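# Carry tube rack through self-closing door to desk

## Task

Move the tube rack from the counter, through the door that swings shut by itself, onto the desk. At the end the rack must stand upright with each tube seated all the way down in a hole, and the door must be closed. The rack or any tube touching the floor means failure. Either robot or both may be used. Release the rack and back the robots away when finished. A robot that falls or is left leaning means failure.

## Robot and tools

Robots: r1 and r2 are identical Hello Robot Stretch 4 units. Each has an omni-wheel base, a lift riding a mast, a telescoping arm reaching forward, a wrist with yaw, pitch and roll joints, and a two-finger gripper. It stands about 1.6 m tall, and its base edge lies within 0.23 m of the base origin. Cameras per robot: rN_head_camera, rN_head_left_camera, rN_head_right_camera, rN_wrist_camera (N = 1 or 2).

Frames: each robot reports in its own base frame, whose origin is on the floor below the base centre, x ahead, y to the left, z up. hand_pose is a point between the open fingertips, given in this frame; with all wrist joints at 0 its axes line up with the base axes, though the printed position may be slightly wrong. The odometry frame is the base frame as it was when the scene began. base_odometry counts wheel turns only, so slip looks like travel; heading is positive leftward, -3.142 to 3.142. Relative placement of the two robots can only be judged from images, lidar_m and wrist_depth_mm.

execute_actions: argument actions is a list holding one action or none (none just reports state and images). The action is an object keyed "r1" and/or "r2". Per robot you may give "base", "joints", both, plus optional "pace" and "contact_limits"; or give only "end_of_arm": "enable_torque", which re-powers wrist or gripper motors that shut off. Everything in an action starts at once.
- base: one command only, a relative move counted from where the base last reported itself. {"translate_m": d} straight, forward positive, -2 to 2 m. {"strafe_m": d} sideways, left positive, -2 to 2 m. {"rotate_rad": d} turn in place, counter-clockwise positive, -3.2 to 3.2 rad.
- joints: absolute targets by name. lift_m 0 to 1.2 m; arm_m 0 to 0.55 m extension; wrist_yaw_rad -1.134 to 4.276 (0 ahead, positive leftward, 3.14 tucked back, above 3.4 the arm may block); wrist_pitch_rad -1.117 to 4.259 (0 level, 1.57 pointing down); wrist_roll_rad -1.117 to 4.259 (0 puts fingers at equal height, positive turns clockwise viewed from behind the gripper); gripper_m -0.038 to 0.141 m fingertip gap (negative squeezes tips together). Done tolerances: lift and arm ±0.004, yaw and roll ±0.02, pitch ±0.05, gripper ±0.004. A joint target outside range is clipped and flagged; any other bad value or unknown key rejects the whole call.
- pace: "slow", "default", "fast", "max"; base speeds 0.1/0.3/0.4/0.6 m/s and 1/2/3/4 rad/s, reduced when lift_m exceeds 0.2 (to 0.3 m/s and 1 rad/s at 1.2).
- contact_limits: {"arm_m": v}, v from 0 (gentlest) to 0.75, default 0.5; the arm stops when it pushes that hard.
- cameras: list of camera names or "all"; omitted or null gives all, [] gives none.
One action runs at most 15 s. Parts you omit may still be driving toward an earlier target. If a result reports a stop, any later calls in the same reply are skipped. While you think, robots keep their last command.

wait: seconds 0 to 10; nothing new is commanded, then state and images return. zoom_image: camera plus region [x0, y0, x1, y1] in pixels of that camera's latest full image, origin top-left, at most 504 by 504. read_manual: section "licences" only; moves nothing. finished_scene: pass the current scene number; final, and the goal must still hold.

Result lines: base_status and joint_status per motion: "done" (for the base, wheels turned the commanded amount even if slipping); "off_target" (resting short, maybe still pushing); "contact_stop_at_<key>" (blocked, part goes slack: a lifted load can sag, wheels can roll); "limit_stop_at_<name>", including limit_stop_at_tilt (lean over 6 degrees; lift, arm, wheels go slack until upright) and limit_stop_at_own_body (self-collision guard, often with gripper tilted up below -0.2 pitch and rolled past -0.4 or 4); "time_out"; "torque_fault" (wrist motor overloaded and limp until enable_torque). on_its_own covers what you did not command; its "held at" is the target held, not the position. lidar_m: 12 distances in m, 30-degree sectors counter-clockwise from straight ahead (4th left, 7th behind, 10th right); "-" means nothing seen or closer than 0.25 m; glass and thin legs may be missed. wrist_depth_mm: 7x7 grid of median depths, 100 to 2000 mm, from top-left. base_tilt in degrees, forward and right positive, with a fixed bias up to 1.5. If turned_by_wheels and turned_by_imu differ by over about 0.1 rad, the base likely hit or slipped. motor_effort: percent of maximum, bracket is the peak in the last action; wheels positive means turning right.

Gripping: command a gap smaller than the object; the further below, the harder the squeeze, pulling the object toward the wrist by up to a third of the shortfall. Neither the reading nor "done" proves a hold; a firm grip shows as a gripper effort change. Stuck fingertips on a surface: raise the lift. To unfold at start, send lift_m 0.4 with wrist_yaw_rad 0 together.

Cautions: avoid robots pressing on each other; once bases touch, a few mm more is a hard press that fails the run. Two bases can drift up to about 3 cm apart per metre, which strains a shared load and can tip a robot. Driving or turning with over 1 kg held and arm_m above 0.2 risks tipping, worse at fast paces; so do steady pushes with a high gripper. A level gripper holding over about 2 kg faults the wrist. Objects may be nudged occasionally. Avoid drops, slams and hard pushes.

Each tool is called after "Request:" as name(argument=value, ...), one argument or row to a line, values as JSON.

## Session

Request:
execute_actions(
  actions=[],
)

Scene clock: 0.00 s.
r1.base_odometry: x=+0.000 y=+0.000 heading=+0.000 (m, m, rad; r1's odometry frame)
r1.turned_by_wheels: +0.000 (rad since the last result)
r1.turned_by_imu: +0.000 (rad since the last result)
r1.base_tilt: forward=-0.1 right=+0.6 (deg)
r1.lidar_m: 1.07 1.22 1.87 1.87 2.13 3.57 1.49 2.53 2.12 2.12 1.29 1.05
r1.base_status: not commanded
r1.joint_positions: lift_m=+0.212 arm_m=+0.000 wrist_yaw_rad=+3.121 wrist_pitch_rad=+0.002 wrist_roll_rad=-0.013 gripper_m=+0.057
r1.joint_status: not commanded
r1.motor_effort: lift_m=+21 arm_m=+0 wrist_yaw_rad=+4 wrist_pitch_rad=-8 wrist_roll_rad=+0 gripper_m=-2 wheel_0=+0 wheel_1=+0 wheel_2=+0 (%)
r1.hand_pose: x=-0.1153 y=+0.0935 z=+0.3899 quat_wxyz=(+0.010, -0.001, -0.007, +1.000) (m; r1's base frame)
r1.wrist_depth_mm: - 140 1661 - - - - / - 121 161 - - - - / - 127 172 - - - - / 138 144 1708 - - - - / 1863 - - 1756 1921 - - / 239 1336 199 1308 198 1182 1160 / 233 917 960 - 931 866 866
r2.base_odometry: x=+0.000 y=+0.000 heading=+0.000 (m, m, rad; r2's odometry frame)
r2.turned_by_wheels: +0.000 (rad since the last result)
r2.turned_by_imu: +0.000 (rad since the last result)
r2.base_tilt: forward=+0.0 right=+0.4 (deg)
r2.lidar_m: 2.30 2.48 1.26 1.22 1.29 1.70 1.66 1.85 2.59 1.47 1.51 2.37
r2.base_status: not commanded
r2.joint_positions: lift_m=+0.289 arm_m=-0.001 wrist_yaw_rad=+3.197 wrist_pitch_rad=+0.010 wrist_roll_rad=+0.006 gripper_m=+0.057
r2.joint_status: not commanded
r2.motor_effort: lift_m=+17 arm_m=-1 wrist_yaw_rad=-3 wrist_pitch_rad=-7 wrist_roll_rad=-1 gripper_m=-1 wheel_0=+0 wheel_1=+0 wheel_2=+0 (%)
r2.hand_pose: x=-0.1235 y=+0.0713 z=+0.4649 quat_wxyz=(-0.028, -0.005, +0.003, +1.000) (m; r2's base frame)
r2.wrist_depth_mm: - 132 133 1708 1661 1618 1576 / - 112 133 1708 1708 1618 1618 / - 116 139 1708 1708 1661 1661 / 137 135 260 1756 1708 1661 1661 / 215 1983 1863 1756 1708 1661 1661 / 224 1576 198 1537 199 1499 1464 / 222 1025 1098 107 1060 976 1025
pictures: r1_head_camera, r1_head_left_camera, r1_head_right_camera, r1_wrist_camera, r2_head_camera, r2_head_left_camera, r2_head_right_camera, r2_wrist_camera
Images, in order (width x height): r1_head_camera 420x560, r1_head_left_camera 420x672, r1_head_right_camera 420x672, r1_wrist_camera 616x392, r2_head_camera 420x560, r2_head_left_camera 420x672, r2_head_right_camera 420x672, r2_wrist_camera 616x392.

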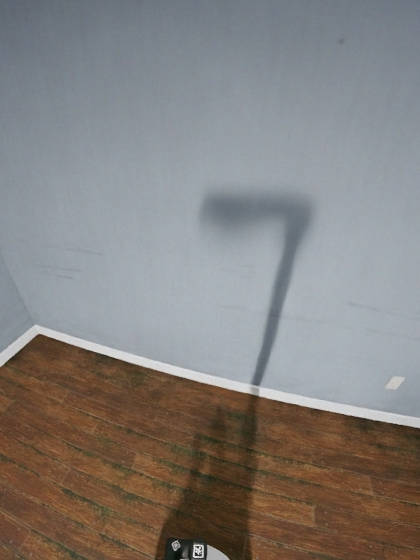

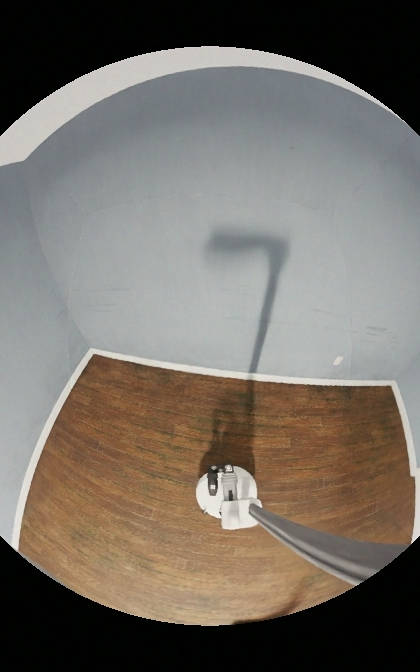

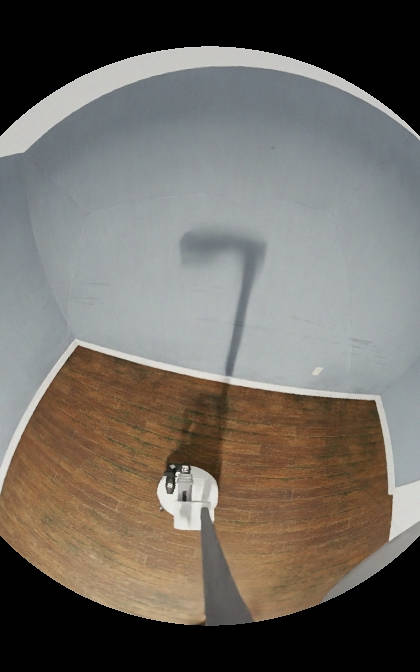

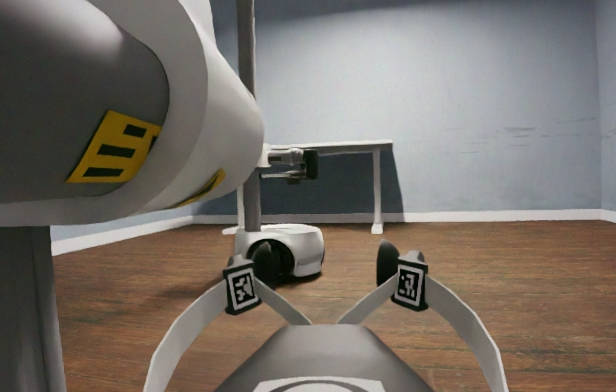

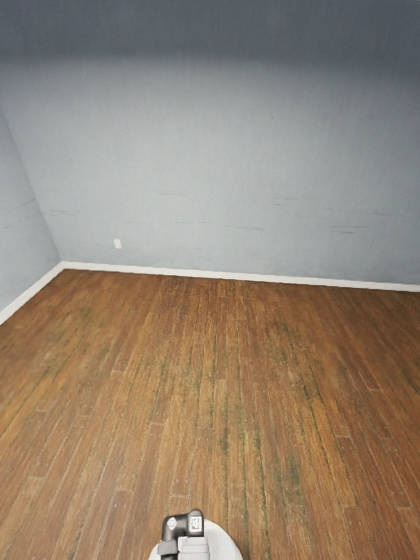

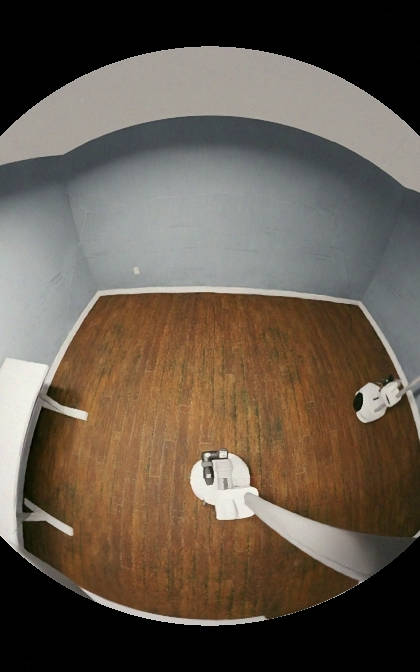

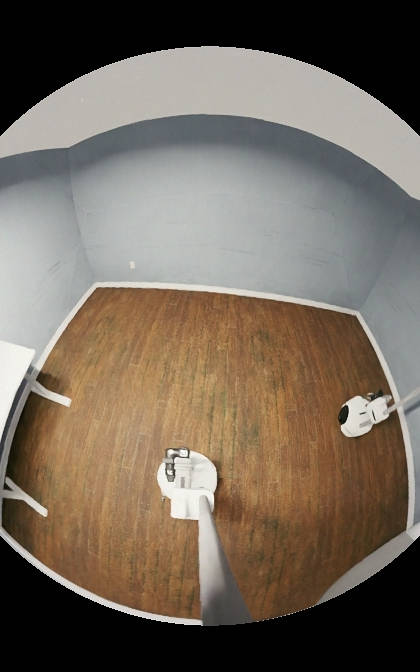

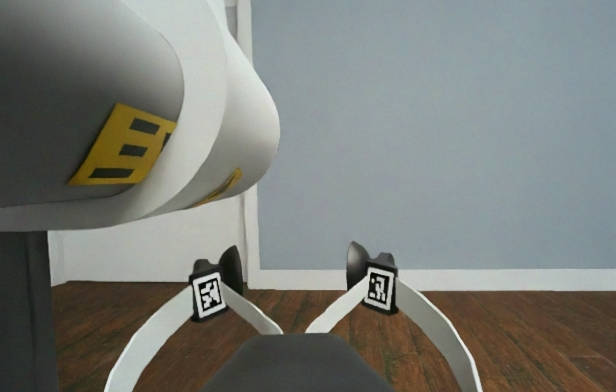

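Request:
execute_actions(
  actions=[
    {"r1":{"base":{"rotate_rad":3.1},"pace":"fast"},"r2":{"base":{"rotate_rad":2.4},"pace":"fast"}},
  ],
  cameras=["r1_head_camera","r1_head_left_camera","r2_head_camera","r2_head_left_camera","r2_head_right_camera"],
)

Scene clock: 3.30 s.
r1.base_odometry: x=+0.000 y=+0.000 heading=+3.100 (m, m, rad; r1's odometry frame)
r1.turned_by_wheels: +3.100 (rad since the last result)
r1.turned_by_imu: +3.070 (rad since the last result)
r1.base_tilt: forward=-0.2 right=+0.7 (deg)
r1.lidar_m: 1.47 2.59 2.20 2.12 1.35 1.08 1.08 1.19 1.88 1.85 2.06 3.26
r1.base_status: done
r1.joint_positions: lift_m=+0.212 arm_m=+0.000 wrist_yaw_rad=+3.121 wrist_pitch_rad=+0.002 wrist_roll_rad=-0.013 gripper_m=+0.057
r1.joint_status: not commanded
r1.motor_effort: lift_m=+21(21) arm_m=+0(0) wrist_yaw_rad=+6(4) wrist_pitch_rad=-8(9) wrist_roll_rad=+1(0) gripper_m=-4(2) wheel_0=+0(9) wheel_1=-1(9) wheel_2=+0(12) (%)
r1.hand_pose: x=-0.1152 y=+0.0935 z=+0.3899 quat_wxyz=(+0.010, -0.001, -0.007, +1.000) (m; r1's base frame)
r1.wrist_depth_mm: - 141 1205 1160 1118 1078 1042 / - 121 160 1160 1138 1098 1042 / - 127 172 1182 1118 1098 1042 / 138 144 1229 1205 1160 1098 1060 / 1366 1308 1281 1205 1160 1118 1060 / 238 1281 200 1205 198 1098 1078 / 232 917 931 - 931 866 878
r2.base_odometry: x=+0.000 y=+0.000 heading=+2.400 (m, m, rad; r2's odometry frame)
r2.turned_by_wheels: +2.400 (rad since the last result)
r2.turned_by_imu: +2.458 (rad since the last result)
r2.base_tilt: forward=-0.3 right=+0.4 (deg)
r2.lidar_m: 1.55 1.63 1.68 2.20 2.71 1.47 2.52 2.31 2.35 2.20 1.21 1.22
r2.base_status: done
r2.joint_positions: lift_m=+0.289 arm_m=-0.001 wrist_yaw_rad=+3.197 wrist_pitch_rad=+0.010 wrist_roll_rad=+0.006 gripper_m=+0.057
r2.joint_status: not commanded
r2.motor_effort: lift_m=+17(17) arm_m=-1(1) wrist_yaw_rad=-1(2) wrist_pitch_rad=-7(7) wrist_roll_rad=-1(1) gripper_m=-4(2) wheel_0=-2(18) wheel_1=-3(10) wheel_2=-1(10) (%)
r2.hand_pose: x=-0.1235 y=+0.0713 z=+0.4649 quat_wxyz=(-0.028, -0.005, +0.003, +1.000) (m; r2's base frame)
r2.wrist_depth_mm: - 131 133 - - - - / - 112 133 - - - - / - 116 140 - - - - / 137 135 260 - - - 1499 / 216 - - - - - 1430 / 224 1576 198 1499 199 1464 1281 / 222 1042 1098 107 1060 991 1042
pictures: r1_head_camera, r1_head_left_camera, r2_head_camera, r2_head_left_camera, r2_head_right_camera
Images, in order (width x height): r1_head_camera 420x560, r1_head_left_camera 420x672, r2_head_camera 420x560, r2_head_left_camera 420x672, r2_head_right_camera 420x672.

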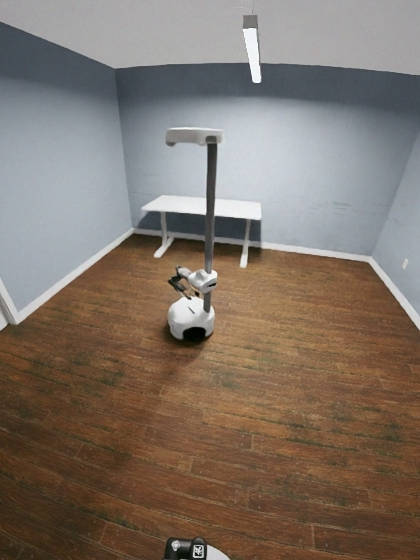

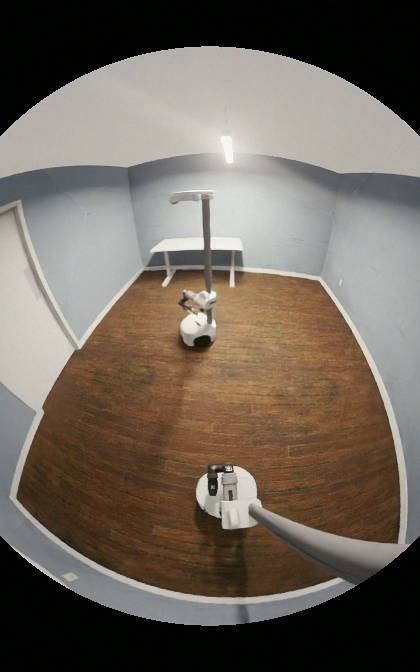

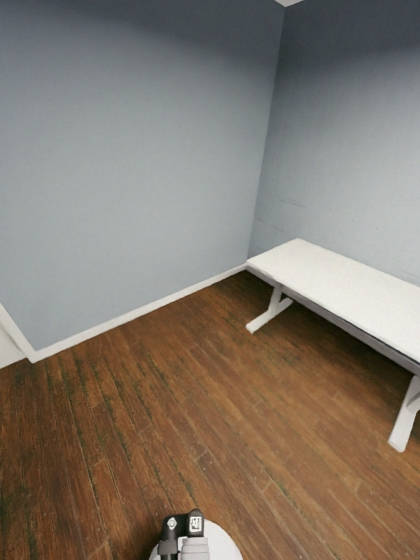

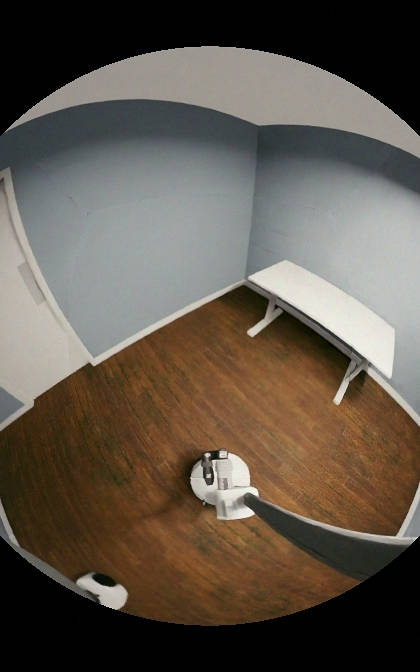

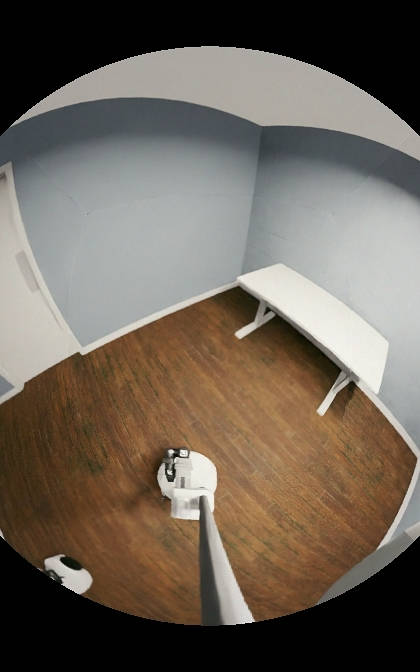

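Request:
execute_actions(
  actions=[
    {"r1":{"base":{"rotate_rad":1.0},"pace":"fast"},"r2":{"base":{"rotate_rad":0.7},"pace":"fast"}},
  ],
  cameras=["r1_head_camera","r2_head_camera","r2_head_left_camera"],
)

Scene clock: 7.07 s.
r1.base_odometry: x=+0.000 y=+0.000 heading=-2.183 (m, m, rad; r1's odometry frame)
r1.turned_by_wheels: +1.000 (rad since the last result)
r1.turned_by_imu: +0.989 (rad since the last result)
r1.base_tilt: forward=-0.1 right=+0.6 (deg)
r1.lidar_m: 2.23 2.11 1.39 1.09 1.06 1.16 1.78 1.88 2.03 3.03 1.48 1.58
r1.base_status: done
r1.joint_positions: lift_m=+0.212 arm_m=+0.000 wrist_yaw_rad=+3.121 wrist_pitch_rad=+0.002 wrist_roll_rad=-0.013 gripper_m=+0.057
r1.joint_status: not commanded
r1.motor_effort: lift_m=+21(21) arm_m=+0(0) wrist_yaw_rad=+3(4) wrist_pitch_rad=-9(8) wrist_roll_rad=+1(0) gripper_m=-6(4) wheel_0=+0(9) wheel_1=+0(9) wheel_2=+1(6) (%)
r1.hand_pose: x=-0.1152 y=+0.0935 z=+0.3899 quat_wxyz=(+0.010, -0.001, -0.007, +1.000) (m; r1's base frame)
r1.wrist_depth_mm: - 141 1921 - 1661 1255 1008 / - 121 160 - 1708 1255 1008 / - 127 172 - 1708 1281 1025 / 138 144 1921 - 1756 1281 1025 / 1661 1808 1983 - 1618 1281 1042 / 239 1308 200 1308 198 1138 1008 / 233 917 946 - 946 866 866
r2.base_odometry: x=+0.000 y=+0.000 heading=+3.099 (m, m, rad; r2's odometry frame)
r2.turned_by_wheels: +0.700 (rad since the last result)
r2.turned_by_imu: +0.718 (rad since the last result)
r2.base_tilt: forward=-0.2 right=+0.3 (deg)
r2.lidar_m: 1.63 1.82 2.52 1.45 1.50 2.39 2.34 2.49 1.26 1.22 1.29 1.68
r2.base_status: done
r2.joint_positions: lift_m=+0.289 arm_m=-0.001 wrist_yaw_rad=+3.197 wrist_pitch_rad=+0.010 wrist_roll_rad=+0.006 gripper_m=+0.057
r2.joint_status: not commanded
r2.motor_effort: lift_m=+17(17) arm_m=-1(1) wrist_yaw_rad=+1(0) wrist_pitch_rad=-7(7) wrist_roll_rad=-1(1) gripper_m=-4(6) wheel_0=-1(7) wheel_1=-2(9) wheel_2=+0(10) (%)
r2.hand_pose: x=-0.1235 y=+0.0713 z=+0.4648 quat_wxyz=(-0.028, -0.005, +0.003, +1.000) (m; r2's base frame)
r2.wrist_depth_mm: - 132 133 - - - - / - 112 133 - - - - / - 116 139 - - - - / 137 135 260 - - - - / 215 - - - - - - / 224 1576 198 1499 199 1464 1464 / 221 1025 1078 107 1060 976 1025
pictures: r1_head_camera, r2_head_camera, r2_head_left_camera
Images, in order (width x height): r1_head_camera 420x560, r2_head_camera 420x560, r2_head_left_camera 420x672.

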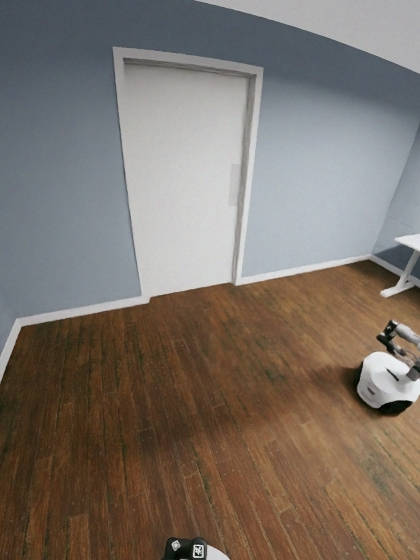

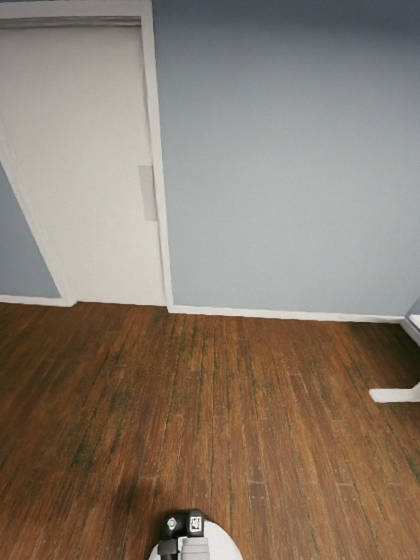

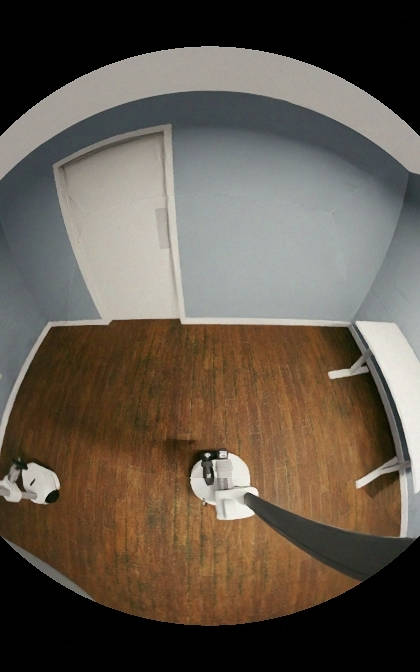

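Request:
execute_actions(
  actions=[
    {"r2":{"base":{"rotate_rad":-0.08}}},
  ],
  cameras=[],
)

Request:
execute_actions(
  actions=[
    {"r2":{"base":{"translate_m":0.7},"pace":"fast"},"r1":{"joints":{"lift_m":0.5}}},
  ],
  cameras=[],
)

Request:
execute_actions(
  actions=[
    {"r2":{"base":{"strafe_m":0.95},"pace":"fast"}},
  ],
  cameras=["r2_head_camera","r2_head_left_camera","r1_head_camera"],
)

Scene clock: 13.23 s.
r1.base_odometry: x=+0.000 y=+0.000 heading=-2.183 (m, m, rad; r1's odometry frame)
r1.turned_by_wheels: +0.000 (rad since the last result)
r1.turned_by_imu: -0.001 (rad since the last result)
r1.base_tilt: forward=-0.2 right=+0.7 (deg)
r1.lidar_m: 2.23 2.12 1.39 1.09 1.06 1.18 1.75 1.87 2.03 3.03 1.48 1.58
r1.base_status: not commanded
r1.joint_positions: lift_m=+0.212 arm_m=+0.000 wrist_yaw_rad=+3.121 wrist_pitch_rad=+0.002 wrist_roll_rad=-0.013 gripper_m=+0.057
r1.joint_status: not commanded
r1.motor_effort: lift_m=+21(21) arm_m=+0(0) wrist_yaw_rad=+4(4) wrist_pitch_rad=-8(8) wrist_roll_rad=+2(2) gripper_m=-4(3) wheel_0=+0(0) wheel_1=+0(0) wheel_2=+1(1) (%)
r1.hand_pose: x=-0.1152 y=+0.0935 z=+0.3899 quat_wxyz=(+0.010, -0.001, -0.007, +1.000) (m; r1's base frame)
r1.wrist_depth_mm: - 141 1921 - 1661 1229 991 / - 121 160 - 1661 1255 1025 / - 127 172 - 1756 1255 1008 / 138 144 1921 - 1756 1281 1060 / 1708 1808 1921 - 1618 1281 1042 / 239 1366 199 1281 198 1160 1008 / 233 917 931 - 931 866 878
r2.base_odometry: x=+0.000 y=+0.000 heading=+3.019 (m, m, rad; r2's odometry frame)
r2.turned_by_wheels: -0.080 (rad since the last result)
r2.turned_by_imu: -0.081 (rad since the last result)
r2.base_tilt: forward=-0.2 right=+0.3 (deg)
r2.lidar_m: 1.63 1.68 2.33 1.49 1.47 2.44 2.31 2.41 1.31 1.20 1.24 1.73
r2.base_status: done
r2.joint_positions: lift_m=+0.289 arm_m=-0.001 wrist_yaw_rad=+3.197 wrist_pitch_rad=+0.010 wrist_roll_rad=+0.006 gripper_m=+0.057
r2.joint_status: not commanded
r2.motor_effort: lift_m=+17(17) arm_m=-1(1) wrist_yaw_rad=-1(1) wrist_pitch_rad=-7(7) wrist_roll_rad=+0(0) gripper_m=-1(4) wheel_0=+1(6) wheel_1=+1(6) wheel_2=-1(7) (%)
r2.hand_pose: x=-0.1235 y=+0.0713 z=+0.4648 quat_wxyz=(-0.028, -0.005, +0.003, +1.000) (m; r2's base frame)
r2.wrist_depth_mm: - 132 133 - - - - / - 112 133 - - - - / - 116 139 - - - - / 137 135 260 - - - - / 215 - - - - - - / 224 1576 198 1499 198 1464 1430 / 222 1025 1078 108 1060 976 1025
pictures: none
No camera images: the call's "cameras" was empty. Leave "cameras" out to get every camera's image.

Scene clock: 16.27 s.
r1.base_odometry: x=+0.000 y=+0.000 heading=-2.183 (m, m, rad; r1's odometry frame)
r1.turned_by_wheels: +0.000 (rad since the last result)
r1.turned_by_imu: -0.001 (rad since the last result)
r1.base_tilt: forward=-0.2 right=+0.6 (deg)
r1.lidar_m: 2.21 2.11 1.38 1.08 1.07 1.18 1.78 1.87 2.01 3.05 2.87 1.79
r1.base_status: not commanded
r1.joint_positions: lift_m=+0.500 arm_m=+0.000 wrist_yaw_rad=+3.121 wrist_pitch_rad=+0.002 wrist_roll_rad=-0.013 gripper_m=+0.057
r1.joint_status: all done
r1.motor_effort: lift_m=+26(30) arm_m=+0(0) wrist_yaw_rad=+3(3) wrist_pitch_rad=-10(8) wrist_roll_rad=-2(0) gripper_m=-2(4) wheel_0=+0(0) wheel_1=+0(0) wheel_2=+1(2) (%)
r1.hand_pose: x=-0.1152 y=+0.0935 z=+0.6774 quat_wxyz=(+0.010, -0.001, -0.007, +1.000) (m; r1's base frame)
r1.wrist_depth_mm: - 140 1921 - 1618 1229 991 / - 121 160 - 1708 1281 1008 / - 127 172 - 1756 1255 1025 / 138 144 1921 - 1756 1281 1042 / 1661 1808 1921 - 1576 1308 1042 / 238 1808 200 - 198 1205 1060 / 233 1499 1576 - 1537 1281 1025
r2.base_odometry: x=-0.695 y=+0.085 heading=+3.020 (m, m, rad; r2's odometry frame)
r2.turned_by_wheels: +0.000 (rad since the last result)
r2.turned_by_imu: -0.001 (rad since the last result)
r2.base_tilt: forward=-0.2 right=+0.4 (deg)
r2.lidar_m: 0.93 0.98 1.44 2.73 1.79 3.19 3.04 2.92 1.25 1.18 1.22 1.00
r2.base_status: done
r2.joint_positions: lift_m=+0.289 arm_m=-0.001 wrist_yaw_rad=+3.197 wrist_pitch_rad=+0.010 wrist_roll_rad=+0.006 gripper_m=+0.057
r2.joint_status: not commanded
r2.motor_effort: lift_m=+17(17) arm_m=-1(1) wrist_yaw_rad=-2(2) wrist_pitch_rad=-7(7) wrist_roll_rad=+0(1) gripper_m=-1(5) wheel_0=+1(12) wheel_1=+2(9) wheel_2=+2(18) (%)
r2.hand_pose: x=-0.1235 y=+0.0713 z=+0.4648 quat_wxyz=(-0.028, -0.005, +0.003, +1.000) (m; r2's base frame)
r2.wrist_depth_mm: - 131 133 - - - - / - 112 133 - - - - / - 116 139 - - - - / 137 135 260 - - - - / 215 - - - - - - / 224 1576 198 1537 199 1464 1430 / 221 1042 1098 107 1060 976 1025
pictures: none
No camera images: the call's "cameras" was empty. Leave "cameras" out to get every camera's image.

Scene clock: 19.80 s.
r1.base_odometry: x=+0.000 y=+0.000 heading=-2.183 (m, m, rad; r1's odometry frame)
r1.turned_by_wheels: +0.000 (rad since the last result)
r1.turned_by_imu: -0.001 (rad since the last result)
r1.base_tilt: forward=-0.2 right=+0.6 (deg)
r1.lidar_m: 1.15 2.12 1.39 1.10 1.07 1.17 1.76 1.87 2.03 3.05 2.89 1.28
r1.base_status: not commanded
r1.joint_positions: lift_m=+0.500 arm_m=+0.000 wrist_yaw_rad=+3.121 wrist_pitch_rad=+0.002 wrist_roll_rad=-0.013 gripper_m=+0.057
r1.joint_status: not commanded
r1.motor_effort: lift_m=+25(25) arm_m=+0(0) wrist_yaw_rad=+4(4) wrist_pitch_rad=-8(8) wrist_roll_rad=+0(0) gripper_m=-4(3) wheel_0=+0(0) wheel_1=+0(0) wheel_2=+1(1) (%)
r1.hand_pose: x=-0.1152 y=+0.0935 z=+0.6774 quat_wxyz=(+0.010, -0.001, -0.007, +1.000) (m; r1's base frame)
r1.wrist_depth_mm: - 141 1921 - 1708 1255 1008 / - 121 160 - 1708 1255 1008 / - 127 172 - 1708 1281 1008 / 138 144 1921 - 1808 1281 1025 / 1708 1808 1983 - 1576 1308 1025 / 239 1756 199 - 198 1205 1042 / 232 1499 1537 - 1499 1229 1042
r2.base_odometry: x=-0.810 y=-0.858 heading=+3.020 (m, m, rad; r2's odometry frame)
r2.turned_by_wheels: +0.000 (rad since the last result)
r2.turned_by_imu: +0.001 (rad since the last result)
r2.base_tilt: forward=-0.3 right=+0.4 (deg)
r2.lidar_m: 0.98 1.04 1.28 1.76 1.83 1.13 3.05 3.13 2.26 2.13 1.35 1.03
r2.base_status: done
r2.joint_positions: lift_m=+0.289 arm_m=-0.001 wrist_yaw_rad=+3.197 wrist_pitch_rad=+0.010 wrist_roll_rad=+0.006 gripper_m=+0.057
r2.joint_status: not commanded
r2.motor_effort: lift_m=+17(17) arm_m=-1(1) wrist_yaw_rad=+2(2) wrist_pitch_rad=-7(7) wrist_roll_rad=+0(0) gripper_m=-3(5) wheel_0=+2(11) wheel_1=-3(14) wheel_2=+0(1) (%)
r2.hand_pose: x=-0.1235 y=+0.0713 z=+0.4648 quat_wxyz=(-0.028, -0.005, +0.003, +1.000) (m; r2's base frame)
r2.wrist_depth_mm: - 132 133 - - - - / - 112 133 - - 1336 - / - 116 139 - - - - / 137 135 260 - - - - / 215 - - - - - - / 224 1618 198 1499 199 1118 1118 / 222 1025 1098 107 1060 991 1025
pictures: r1_head_camera, r2_head_camera, r2_head_left_camera
Images, in order (width x height): r1_head_camera 420x560, r2_head_camera 420x560, r2_head_left_camera 420x672.

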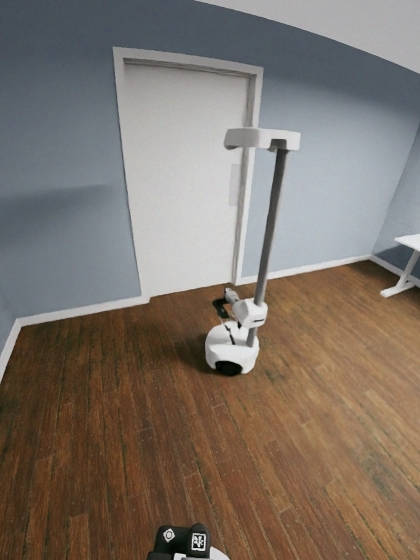

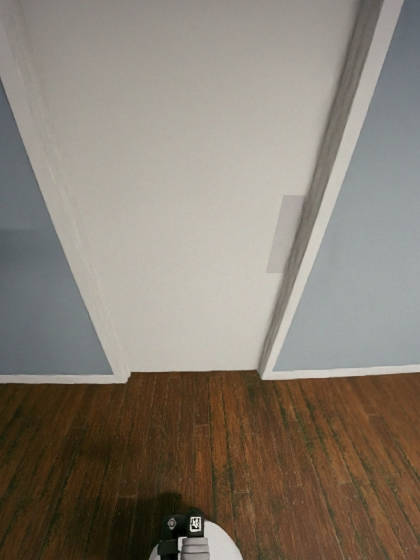

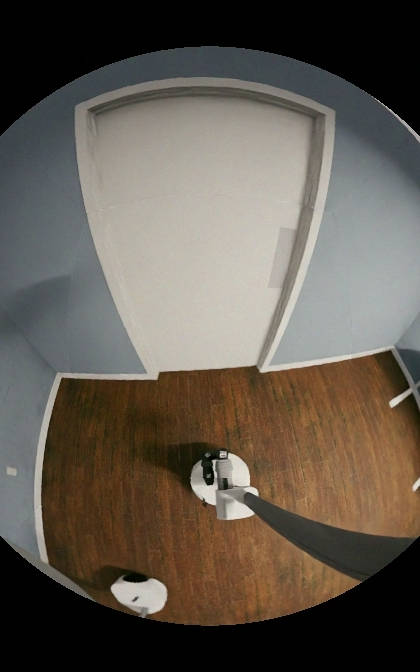

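Request:
execute_actions(
  actions=[
    {"r2":{"base":{"translate_m":0.72}}},
  ],
  cameras=[],
)

Request:
execute_actions(
  actions=[
    {"r2":{"base":{"translate_m":0.5},"pace":"slow"}},
  ],
  cameras=["r2_head_camera","r2_head_left_camera","r2_head_right_camera"],
)

Scene clock: 25.47 s.
r1.base_odometry: x=+0.000 y=+0.000 heading=-2.183 (m, m, rad; r1's odometry frame)
r1.turned_by_wheels: +0.000 (rad since the last result)
r1.turned_by_imu: -0.002 (rad since the last result)
r1.base_tilt: forward=-0.2 right=+0.6 (deg)
r1.lidar_m: 1.80 2.11 1.39 1.08 1.07 1.17 1.77 1.87 2.03 3.05 2.88 2.72
r1.base_status: not commanded
r1.joint_positions: lift_m=+0.500 arm_m=+0.000 wrist_yaw_rad=+3.121 wrist_pitch_rad=+0.002 wrist_roll_rad=-0.013 gripper_m=+0.057
r1.joint_status: not commanded
r1.motor_effort: lift_m=+25(26) arm_m=+0(0) wrist_yaw_rad=+3(3) wrist_pitch_rad=-8(10) wrist_roll_rad=-1(0) gripper_m=-2(3) wheel_0=+0(0) wheel_1=+0(0) wheel_2=+1(1) (%)
r1.hand_pose: x=-0.1152 y=+0.0935 z=+0.6774 quat_wxyz=(+0.010, -0.001, -0.007, +1.000) (m; r1's base frame)
r1.wrist_depth_mm: - 141 1921 - 1661 1229 991 / - 121 161 - 1708 1255 1025 / - 127 172 - 1708 1255 1025 / 138 144 1921 - 1708 1281 1042 / 1661 1756 1983 - 1576 1336 1025 / 238 1808 199 - 198 1205 1025 / 233 1464 1537 - 1499 1255 1042
r2.base_odometry: x=-1.525 y=-0.771 heading=+3.020 (m, m, rad; r2's odometry frame)
r2.turned_by_wheels: +0.000 (rad since the last result)
r2.turned_by_imu: +0.000 (rad since the last result)
r2.base_tilt: forward=-0.3 right=+0.2 (deg)
r2.lidar_m: 0.27 0.29 0.39 0.78 1.85 1.83 1.90 3.88 2.23 0.98 0.41 0.29
r2.base_status: done
r2.joint_positions: lift_m=+0.289 arm_m=-0.001 wrist_yaw_rad=+3.197 wrist_pitch_rad=+0.010 wrist_roll_rad=+0.006 gripper_m=+0.057
r2.joint_status: not commanded
r2.motor_effort: lift_m=+17(17) arm_m=-1(1) wrist_yaw_rad=-2(2) wrist_pitch_rad=-8(7) wrist_roll_rad=+0(1) gripper_m=-2(4) wheel_0=+1(5) wheel_1=+3(7) wheel_2=-1(11) (%)
r2.hand_pose: x=-0.1235 y=+0.0713 z=+0.4648 quat_wxyz=(-0.028, -0.005, +0.003, +1.000) (m; r2's base frame)
r2.wrist_depth_mm: - 132 133 - - - - / - 112 133 - - - - / - 116 139 - - - - / 137 135 260 - - - - / 215 - - - 1863 - - / 224 1576 198 1537 199 1464 1430 / 222 1025 1118 107 1060 991 1025
pictures: none
No camera images: the call's "cameras" was empty. Leave "cameras" out to get every camera's image.

Scene clock: 33.87 s.
r1.base_odometry: x=+0.000 y=+0.000 heading=-2.183 (m, m, rad; r1's odometry frame)
r1.turned_by_wheels: +0.000 (rad since the last result)
r1.turned_by_imu: -0.003 (rad since the last result)
r1.base_tilt: forward=-0.1 right=+0.7 (deg)
r1.lidar_m: 1.87 2.12 1.38 1.09 1.07 1.18 1.77 1.87 2.03 3.03 2.89 2.73
r1.base_status: not commanded
r1.joint_positions: lift_m=+0.500 arm_m=+0.000 wrist_yaw_rad=+3.121 wrist_pitch_rad=+0.002 wrist_roll_rad=-0.013 gripper_m=+0.057
r1.joint_status: not commanded
r1.motor_effort: lift_m=+25(25) arm_m=+0(0) wrist_yaw_rad=+2(3) wrist_pitch_rad=-7(8) wrist_roll_rad=+0(1) gripper_m=-4(4) wheel_0=+0(0) wheel_1=+0(0) wheel_2=+1(1) (%)
r1.hand_pose: x=-0.1152 y=+0.0935 z=+0.6774 quat_wxyz=(+0.010, -0.001, -0.007, +1.000) (m; r1's base frame)
r1.wrist_depth_mm: - 140 1983 - 1708 1255 1008 / - 121 160 - 1708 1255 1008 / - 127 172 - 1756 1255 1008 / 138 144 1921 - 1756 1308 1042 / 1708 1808 1921 - 1618 1308 1042 / 238 1756 199 - 198 1229 1025 / 233 1499 1537 - 1537 1255 1042
r2.base_odometry: x=-1.750 y=-0.778 heading=+2.888 (m, m, rad; r2's odometry frame)
r2.turned_by_wheels: -0.132 (rad since the last result)
r2.turned_by_imu: +0.193 (rad since the last result)
r2.base_tilt: forward=-0.2 right=+0.3 (deg)
r2.lidar_m: - 0.25 0.33 1.63 1.84 1.86 3.88 2.89 2.33 0.49 0.25 0.25
r2.base_status: translate_m contact_stop (by the wheels' count: +0.220 of +0.500)
r2.joint_positions: lift_m=+0.289 arm_m=-0.001 wrist_yaw_rad=+3.197 wrist_pitch_rad=+0.010 wrist_roll_rad=+0.006 gripper_m=+0.057
r2.joint_status: not commanded
r2.on_its_own: the wheels are slack since a contact_stop
r2.motor_effort: lift_m=+18(18) arm_m=-1(1) wrist_yaw_rad=+0(0) wrist_pitch_rad=-7(8) wrist_roll_rad=-1(1) gripper_m=-4(0) wheel_0=+0(32) wheel_1=+0(31) wheel_2=+0(35) (%)
r2.hand_pose: x=-0.1234 y=+0.0714 z=+0.4648 quat_wxyz=(-0.028, -0.005, +0.003, +1.000) (m; r2's base frame)
r2.wrist_depth_mm: - 132 133 - - - - / - 112 133 - - - - / - 116 139 - - - - / 137 135 260 - - - - / 216 - - - - 1808 - / 224 1576 198 1499 199 1430 1430 / 222 1042 1098 107 1060 976 1025
pictures: r2_head_camera, r2_head_left_camera, r2_head_right_camera
Images, in order (width x height): r2_head_camera 420x560, r2_head_left_camera 420x672, r2_head_right_camera 420x672.

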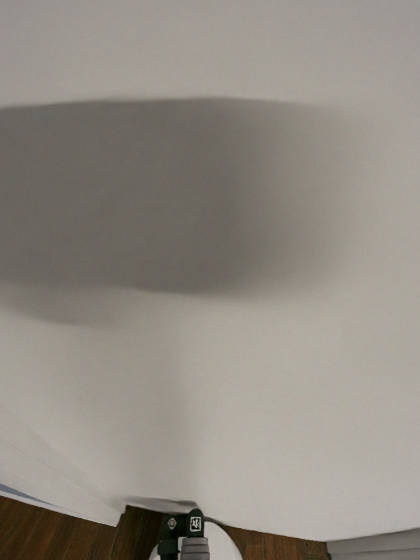

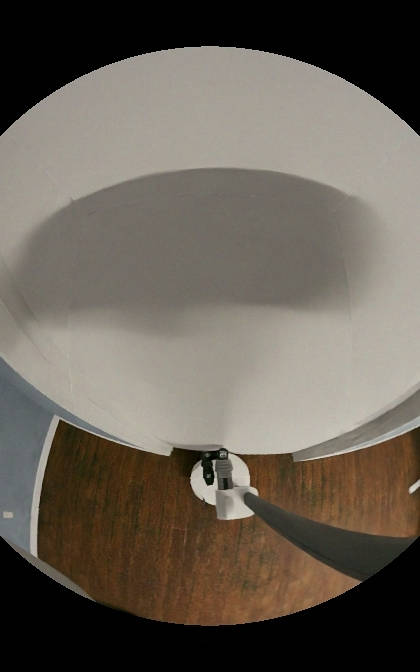

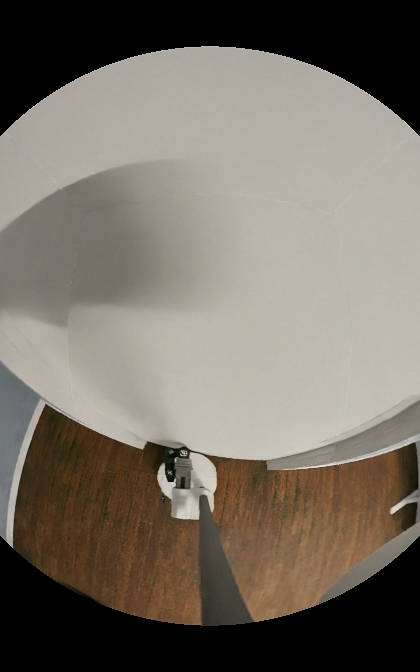

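Request:
execute_actions(
  actions=[
    {"r2":{"base":{"translate_m":-0.2}}},
  ],
  cameras=[],
)

Request:
execute_actions(
  actions=[
    {"r2":{"base":{"rotate_rad":-0.19}}},
  ],
  cameras=["r2_head_left_camera","r1_head_camera"],
)

Scene clock: 38.30 s.
r1.base_odometry: x=+0.000 y=+0.000 heading=-2.183 (m, m, rad; r1's odometry frame)
r1.turned_by_wheels: +0.000 (rad since the last result)
r1.turned_by_imu: -0.002 (rad since the last result)
r1.base_tilt: forward=-0.1 right=+0.7 (deg)
r1.lidar_m: 1.68 2.12 1.38 1.09 1.07 1.16 1.77 1.87 2.01 3.03 2.86 2.70
r1.base_status: not commanded
r1.joint_positions: lift_m=+0.500 arm_m=+0.000 wrist_yaw_rad=+3.121 wrist_pitch_rad=+0.002 wrist_roll_rad=-0.013 gripper_m=+0.057
r1.joint_status: not commanded
r1.motor_effort: lift_m=+25(25) arm_m=+0(0) wrist_yaw_rad=+5(3) wrist_pitch_rad=-7(9) wrist_roll_rad=+0(0) gripper_m=-5(3) wheel_0=+0(0) wheel_1=+0(0) wheel_2=+1(1) (%)
r1.hand_pose: x=-0.1152 y=+0.0935 z=+0.6774 quat_wxyz=(+0.010, -0.001, -0.007, +1.000) (m; r1's base frame)
r1.wrist_depth_mm: - 140 1921 - 1661 1255 1008 / - 121 161 - 1708 1255 1025 / - 127 172 - 1756 1255 1025 / 138 144 1921 - 1708 1308 1042 / 1708 1756 1921 - 1618 1308 1042 / 239 1808 199 - 198 1229 1042 / 233 1537 1537 - 1537 1255 1060
r2.base_odometry: x=-1.557 y=-0.828 heading=+2.887 (m, m, rad; r2's odometry frame)
r2.turned_by_wheels: -0.001 (rad since the last result)
r2.turned_by_imu: +0.002 (rad since the last result)
r2.base_tilt: forward=-0.3 right=+0.1 (deg)
r2.lidar_m: 0.36 0.42 0.56 1.69 1.89 1.69 3.69 2.79 2.26 0.78 0.48 0.38
r2.base_status: done
r2.joint_positions: lift_m=+0.289 arm_m=-0.001 wrist_yaw_rad=+3.197 wrist_pitch_rad=+0.010 wrist_roll_rad=+0.006 gripper_m=+0.057
r2.joint_status: not commanded
r2.motor_effort: lift_m=+18(18) arm_m=-1(1) wrist_yaw_rad=-2(1) wrist_pitch_rad=-7(7) wrist_roll_rad=+0(1) gripper_m=-1(1) wheel_0=-3(4) wheel_1=-3(7) wheel_2=+0(8) (%)
r2.hand_pose: x=-0.1234 y=+0.0714 z=+0.4648 quat_wxyz=(-0.028, -0.005, +0.003, +1.000) (m; r2's base frame)
r2.wrist_depth_mm: - 132 133 - - - - / - 112 133 - - - - / - 116 139 - - - - / 137 135 260 - - - - / 216 - - - - 1708 - / 223 1576 198 1537 200 1499 1430 / 222 1042 1098 107 1060 976 1025
pictures: none
No camera images: the call's "cameras" was empty. Leave "cameras" out to get every camera's image.

Scene clock: 39.20 s.
r1.base_odometry: x=+0.000 y=+0.000 heading=-2.183 (m, m, rad; r1's odometry frame)
r1.turned_by_wheels: +0.000 (rad since the last result)
r1.turned_by_imu: +0.000 (rad since the last result)
r1.base_tilt: forward=-0.2 right=+0.6 (deg)
r1.lidar_m: 1.69 2.09 1.38 1.09 1.07 1.17 1.77 1.87 2.02 3.05 2.88 2.72
r1.base_status: not commanded
r1.joint_positions: lift_m=+0.500 arm_m=+0.000 wrist_yaw_rad=+3.121 wrist_pitch_rad=+0.002 wrist_roll_rad=-0.013 gripper_m=+0.057
r1.joint_status: not commanded
r1.motor_effort: lift_m=+25(25) arm_m=+0(0) wrist_yaw_rad=+4(4) wrist_pitch_rad=-7(7) wrist_roll_rad=-1(0) gripper_m=-3(4) wheel_0=+0(0) wheel_1=+0(0) wheel_2=+1(1) (%)
r1.hand_pose: x=-0.1152 y=+0.0935 z=+0.6774 quat_wxyz=(+0.010, -0.001, -0.007, +1.000) (m; r1's base frame)
r1.wrist_depth_mm: - 141 1921 - 1708 1255 1008 / - 121 160 - 1708 1229 1025 / - 127 172 - 1756 1281 1042 / 138 144 1921 - 1756 1281 1042 / 1708 1863 1921 - 1618 1308 1042 / 239 1808 199 - 198 1205 1042 / 234 1499 1576 - 1499 1255 1042
r2.base_odometry: x=-1.557 y=-0.828 heading=+2.698 (m, m, rad; r2's odometry frame)
r2.turned_by_wheels: -0.189 (rad since the last result)
r2.turned_by_imu: -0.193 (rad since the last result)
r2.base_tilt: forward=-0.3 right=+0.3 (deg)
r2.lidar_m: 0.35 0.39 0.51 1.19 1.74 1.68 1.73 3.79 2.33 1.43 0.58 0.39
r2.base_status: done
r2.joint_positions: lift_m=+0.289 arm_m=-0.001 wrist_yaw_rad=+3.197 wrist_pitch_rad=+0.010 wrist_roll_rad=+0.006 gripper_m=+0.057
r2.joint_status: not commanded
r2.motor_effort: lift_m=+18(18) arm_m=-1(1) wrist_yaw_rad=-1(2) wrist_pitch_rad=-7(7) wrist_roll_rad=+0(0) gripper_m=-5(5) wheel_0=+4(7) wheel_1=+3(7) wheel_2=+2(11) (%)
r2.hand_pose: x=-0.1234 y=+0.0714 z=+0.4648 quat_wxyz=(-0.028, -0.005, +0.003, +1.000) (m; r2's base frame)
r2.wrist_depth_mm: - 132 133 - - - - / - 112 133 - - - - / - 116 139 - - - - / 137 135 262 - - - - / 215 - - - 1756 - - / 224 1576 198 1537 200 1464 1430 / 222 1042 1098 107 1060 976 1025
pictures: r1_head_camera, r2_head_left_camera
Images, in order (width x height): r1_head_camera 420x560, r2_head_left_camera 420x672.

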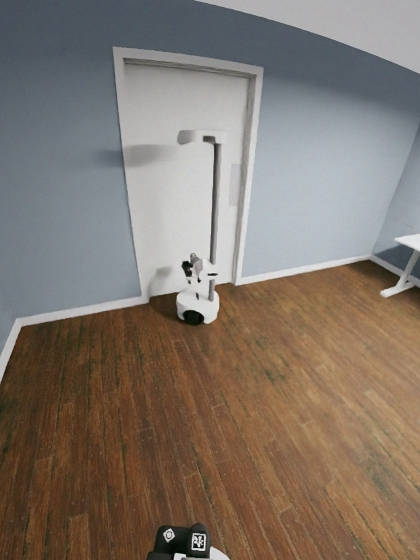

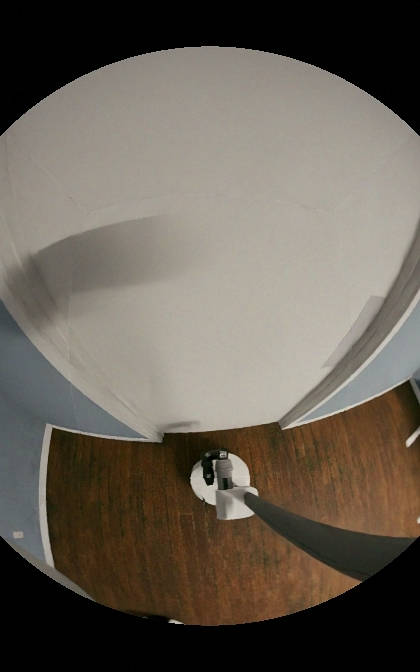

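Request:
execute_actions(
  actions=[
    {"r2":{"base":{"strafe_m":-0.22}}},
  ],
  cameras=["r2_head_left_camera","r1_head_camera"],
)

Request:
execute_actions(
  actions=[
    {"r2":{"base":{"translate_m":0.4}}},
  ],
  cameras=["r2_head_left_camera","r1_head_camera"],
)

Scene clock: 42.77 s.
r1.base_odometry: x=+0.000 y=+0.000 heading=-2.183 (m, m, rad; r1's odometry frame)
r1.turned_by_wheels: +0.000 (rad since the last result)
r1.turned_by_imu: -0.001 (rad since the last result)
r1.base_tilt: forward=-0.1 right=+0.6 (deg)
r1.lidar_m: 1.76 2.11 1.37 1.09 1.08 1.18 1.78 1.86 2.02 3.04 2.87 2.71
r1.base_status: not commanded
r1.joint_positions: lift_m=+0.500 arm_m=+0.000 wrist_yaw_rad=+3.121 wrist_pitch_rad=+0.002 wrist_roll_rad=-0.013 gripper_m=+0.057
r1.joint_status: not commanded
r1.motor_effort: lift_m=+25(25) arm_m=+0(0) wrist_yaw_rad=+4(4) wrist_pitch_rad=-8(8) wrist_roll_rad=-1(0) gripper_m=-3(3) wheel_0=+0(0) wheel_1=+0(0) wheel_2=+1(1) (%)
r1.hand_pose: x=-0.1152 y=+0.0935 z=+0.6774 quat_wxyz=(+0.010, -0.001, -0.007, +1.000) (m; r1's base frame)
r1.wrist_depth_mm: - 141 1983 - 1708 1229 991 / - 121 160 - 1756 1255 1025 / - 127 172 - 1708 1281 1025 / 138 144 1983 - 1756 1281 1042 / 1708 1863 1983 - 1576 1281 1025 / 238 1756 200 - 198 1229 1042 / 233 1499 1537 - 1537 1255 1042
r2.base_odometry: x=-1.462 y=-0.629 heading=+2.698 (m, m, rad; r2's odometry frame)
r2.turned_by_wheels: +0.000 (rad since the last result)
r2.turned_by_imu: +0.002 (rad since the last result)
r2.base_tilt: forward=-0.3 right=+0.4 (deg)
r2.lidar_m: 0.36 0.39 0.56 1.21 1.99 1.75 3.69 3.78 2.08 1.47 0.46 0.41
r2.base_status: done
r2.joint_positions: lift_m=+0.289 arm_m=-0.001 wrist_yaw_rad=+3.197 wrist_pitch_rad=+0.010 wrist_roll_rad=+0.006 gripper_m=+0.057
r2.joint_status: not commanded
r2.motor_effort: lift_m=+18(18) arm_m=-1(1) wrist_yaw_rad=-1(1) wrist_pitch_rad=-8(7) wrist_roll_rad=+0(0) gripper_m=-4(6) wheel_0=+1(8) wheel_1=-2(11) wheel_2=+1(4) (%)
r2.hand_pose: x=-0.1234 y=+0.0714 z=+0.4648 quat_wxyz=(-0.028, -0.005, +0.003, +1.000) (m; r2's base frame)
r2.wrist_depth_mm: - 131 133 - - - - / - 112 133 - - - - / - 116 139 - - - - / 137 135 260 - - - - / 216 - - - - 1708 - / 224 1576 198 1537 199 1464 1430 / 221 1042 1098 107 1060 991 1008
pictures: r1_head_camera, r2_head_left_camera
Images, in order (width x height): r1_head_camera 420x560, r2_head_left_camera 420x672.

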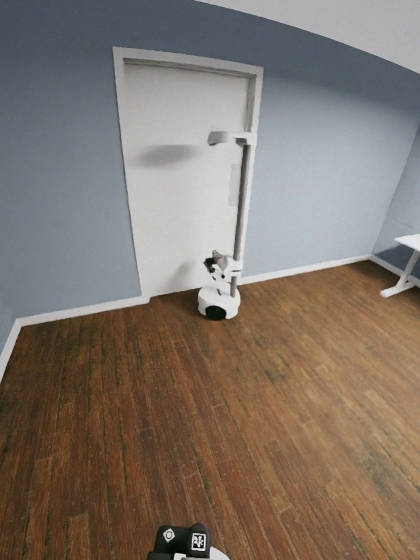

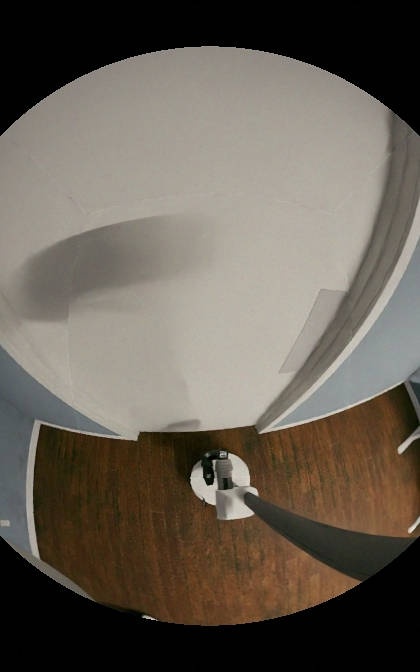

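Scene clock: 45.60 s.
r1.base_odometry: x=+0.000 y=+0.000 heading=-2.183 (m, m, rad; r1's odometry frame)
r1.turned_by_wheels: +0.000 (rad since the last result)
r1.turned_by_imu: -0.001 (rad since the last result)
r1.base_tilt: forward=-0.2 right=+0.6 (deg)
r1.lidar_m: 2.10 2.11 1.38 1.09 1.07 1.19 1.76 1.86 2.03 3.07 2.87 2.71
r1.base_status: not commanded
r1.joint_positions: lift_m=+0.500 arm_m=+0.000 wrist_yaw_rad=+3.121 wrist_pitch_rad=+0.002 wrist_roll_rad=-0.013 gripper_m=+0.057
r1.joint_status: not commanded
r1.motor_effort: lift_m=+25(25) arm_m=+0(0) wrist_yaw_rad=+5(4) wrist_pitch_rad=-6(9) wrist_roll_rad=+0(1) gripper_m=-3(3) wheel_0=+0(0) wheel_1=+0(0) wheel_2=+1(1) (%)
r1.hand_pose: x=-0.1152 y=+0.0935 z=+0.6774 quat_wxyz=(+0.010, -0.001, -0.007, +1.000) (m; r1's base frame)
r1.wrist_depth_mm: - 141 1921 - 1661 1229 991 / - 121 161 - 1708 1255 1025 / - 127 172 - 1756 1255 1025 / 138 144 1921 - 1756 1281 1042 / 1708 1808 1921 - 1618 1308 1042 / 240 1808 199 - 198 1182 1025 / 234 1499 1576 - 1537 1255 1042
r2.base_odometry: x=-1.823 y=-0.459 heading=+2.699 (m, m, rad; r2's odometry frame)
r2.turned_by_wheels: +0.001 (rad since the last result)
r2.turned_by_imu: +0.093 (rad since the last result)
r2.base_tilt: forward=-0.1 right=+0.3 (deg)
r2.lidar_m: - 0.25 0.25 0.44 2.03 2.11 4.15 2.77 2.16 0.34 0.38 0.25
r2.base_status: done
r2.joint_positions: lift_m=+0.289 arm_m=-0.001 wrist_yaw_rad=+3.197 wrist_pitch_rad=+0.010 wrist_roll_rad=+0.006 gripper_m=+0.057
r2.joint_status: not commanded
r2.motor_effort: lift_m=+18(19) arm_m=-2(2) wrist_yaw_rad=-2(3) wrist_pitch_rad=-8(8) wrist_roll_rad=+0(1) gripper_m=-4(4) wheel_0=+16(27) wheel_1=+11(29) wheel_2=-15(33) (%)
r2.hand_pose: x=-0.1232 y=+0.0714 z=+0.4648 quat_wxyz=(-0.028, -0.005, +0.003, +1.000) (m; r2's base frame)
r2.wrist_depth_mm: - 132 133 - - - - / - 112 133 - - - - / - 116 139 - - - - / 137 135 260 - - - - / 216 - - - - - - / 224 1576 198 1537 199 1499 1464 / 222 1042 1078 107 1060 976 1025
pictures: r1_head_camera, r2_head_left_camera
Images, in order (width x height): r1_head_camera 420x560, r2_head_left_camera 420x672.

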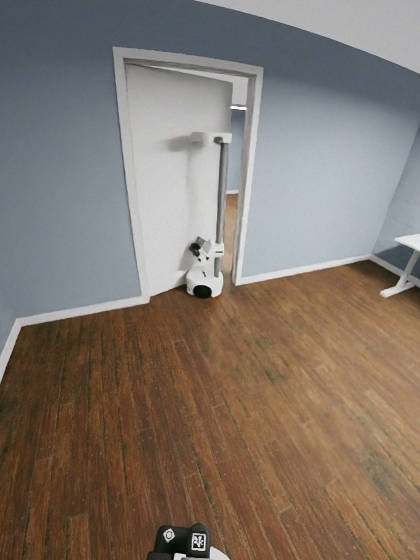

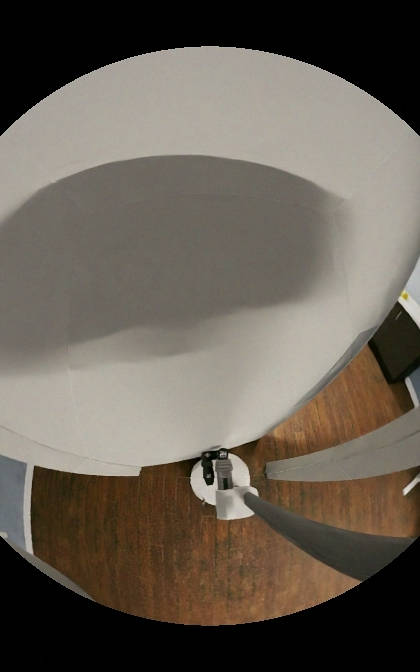

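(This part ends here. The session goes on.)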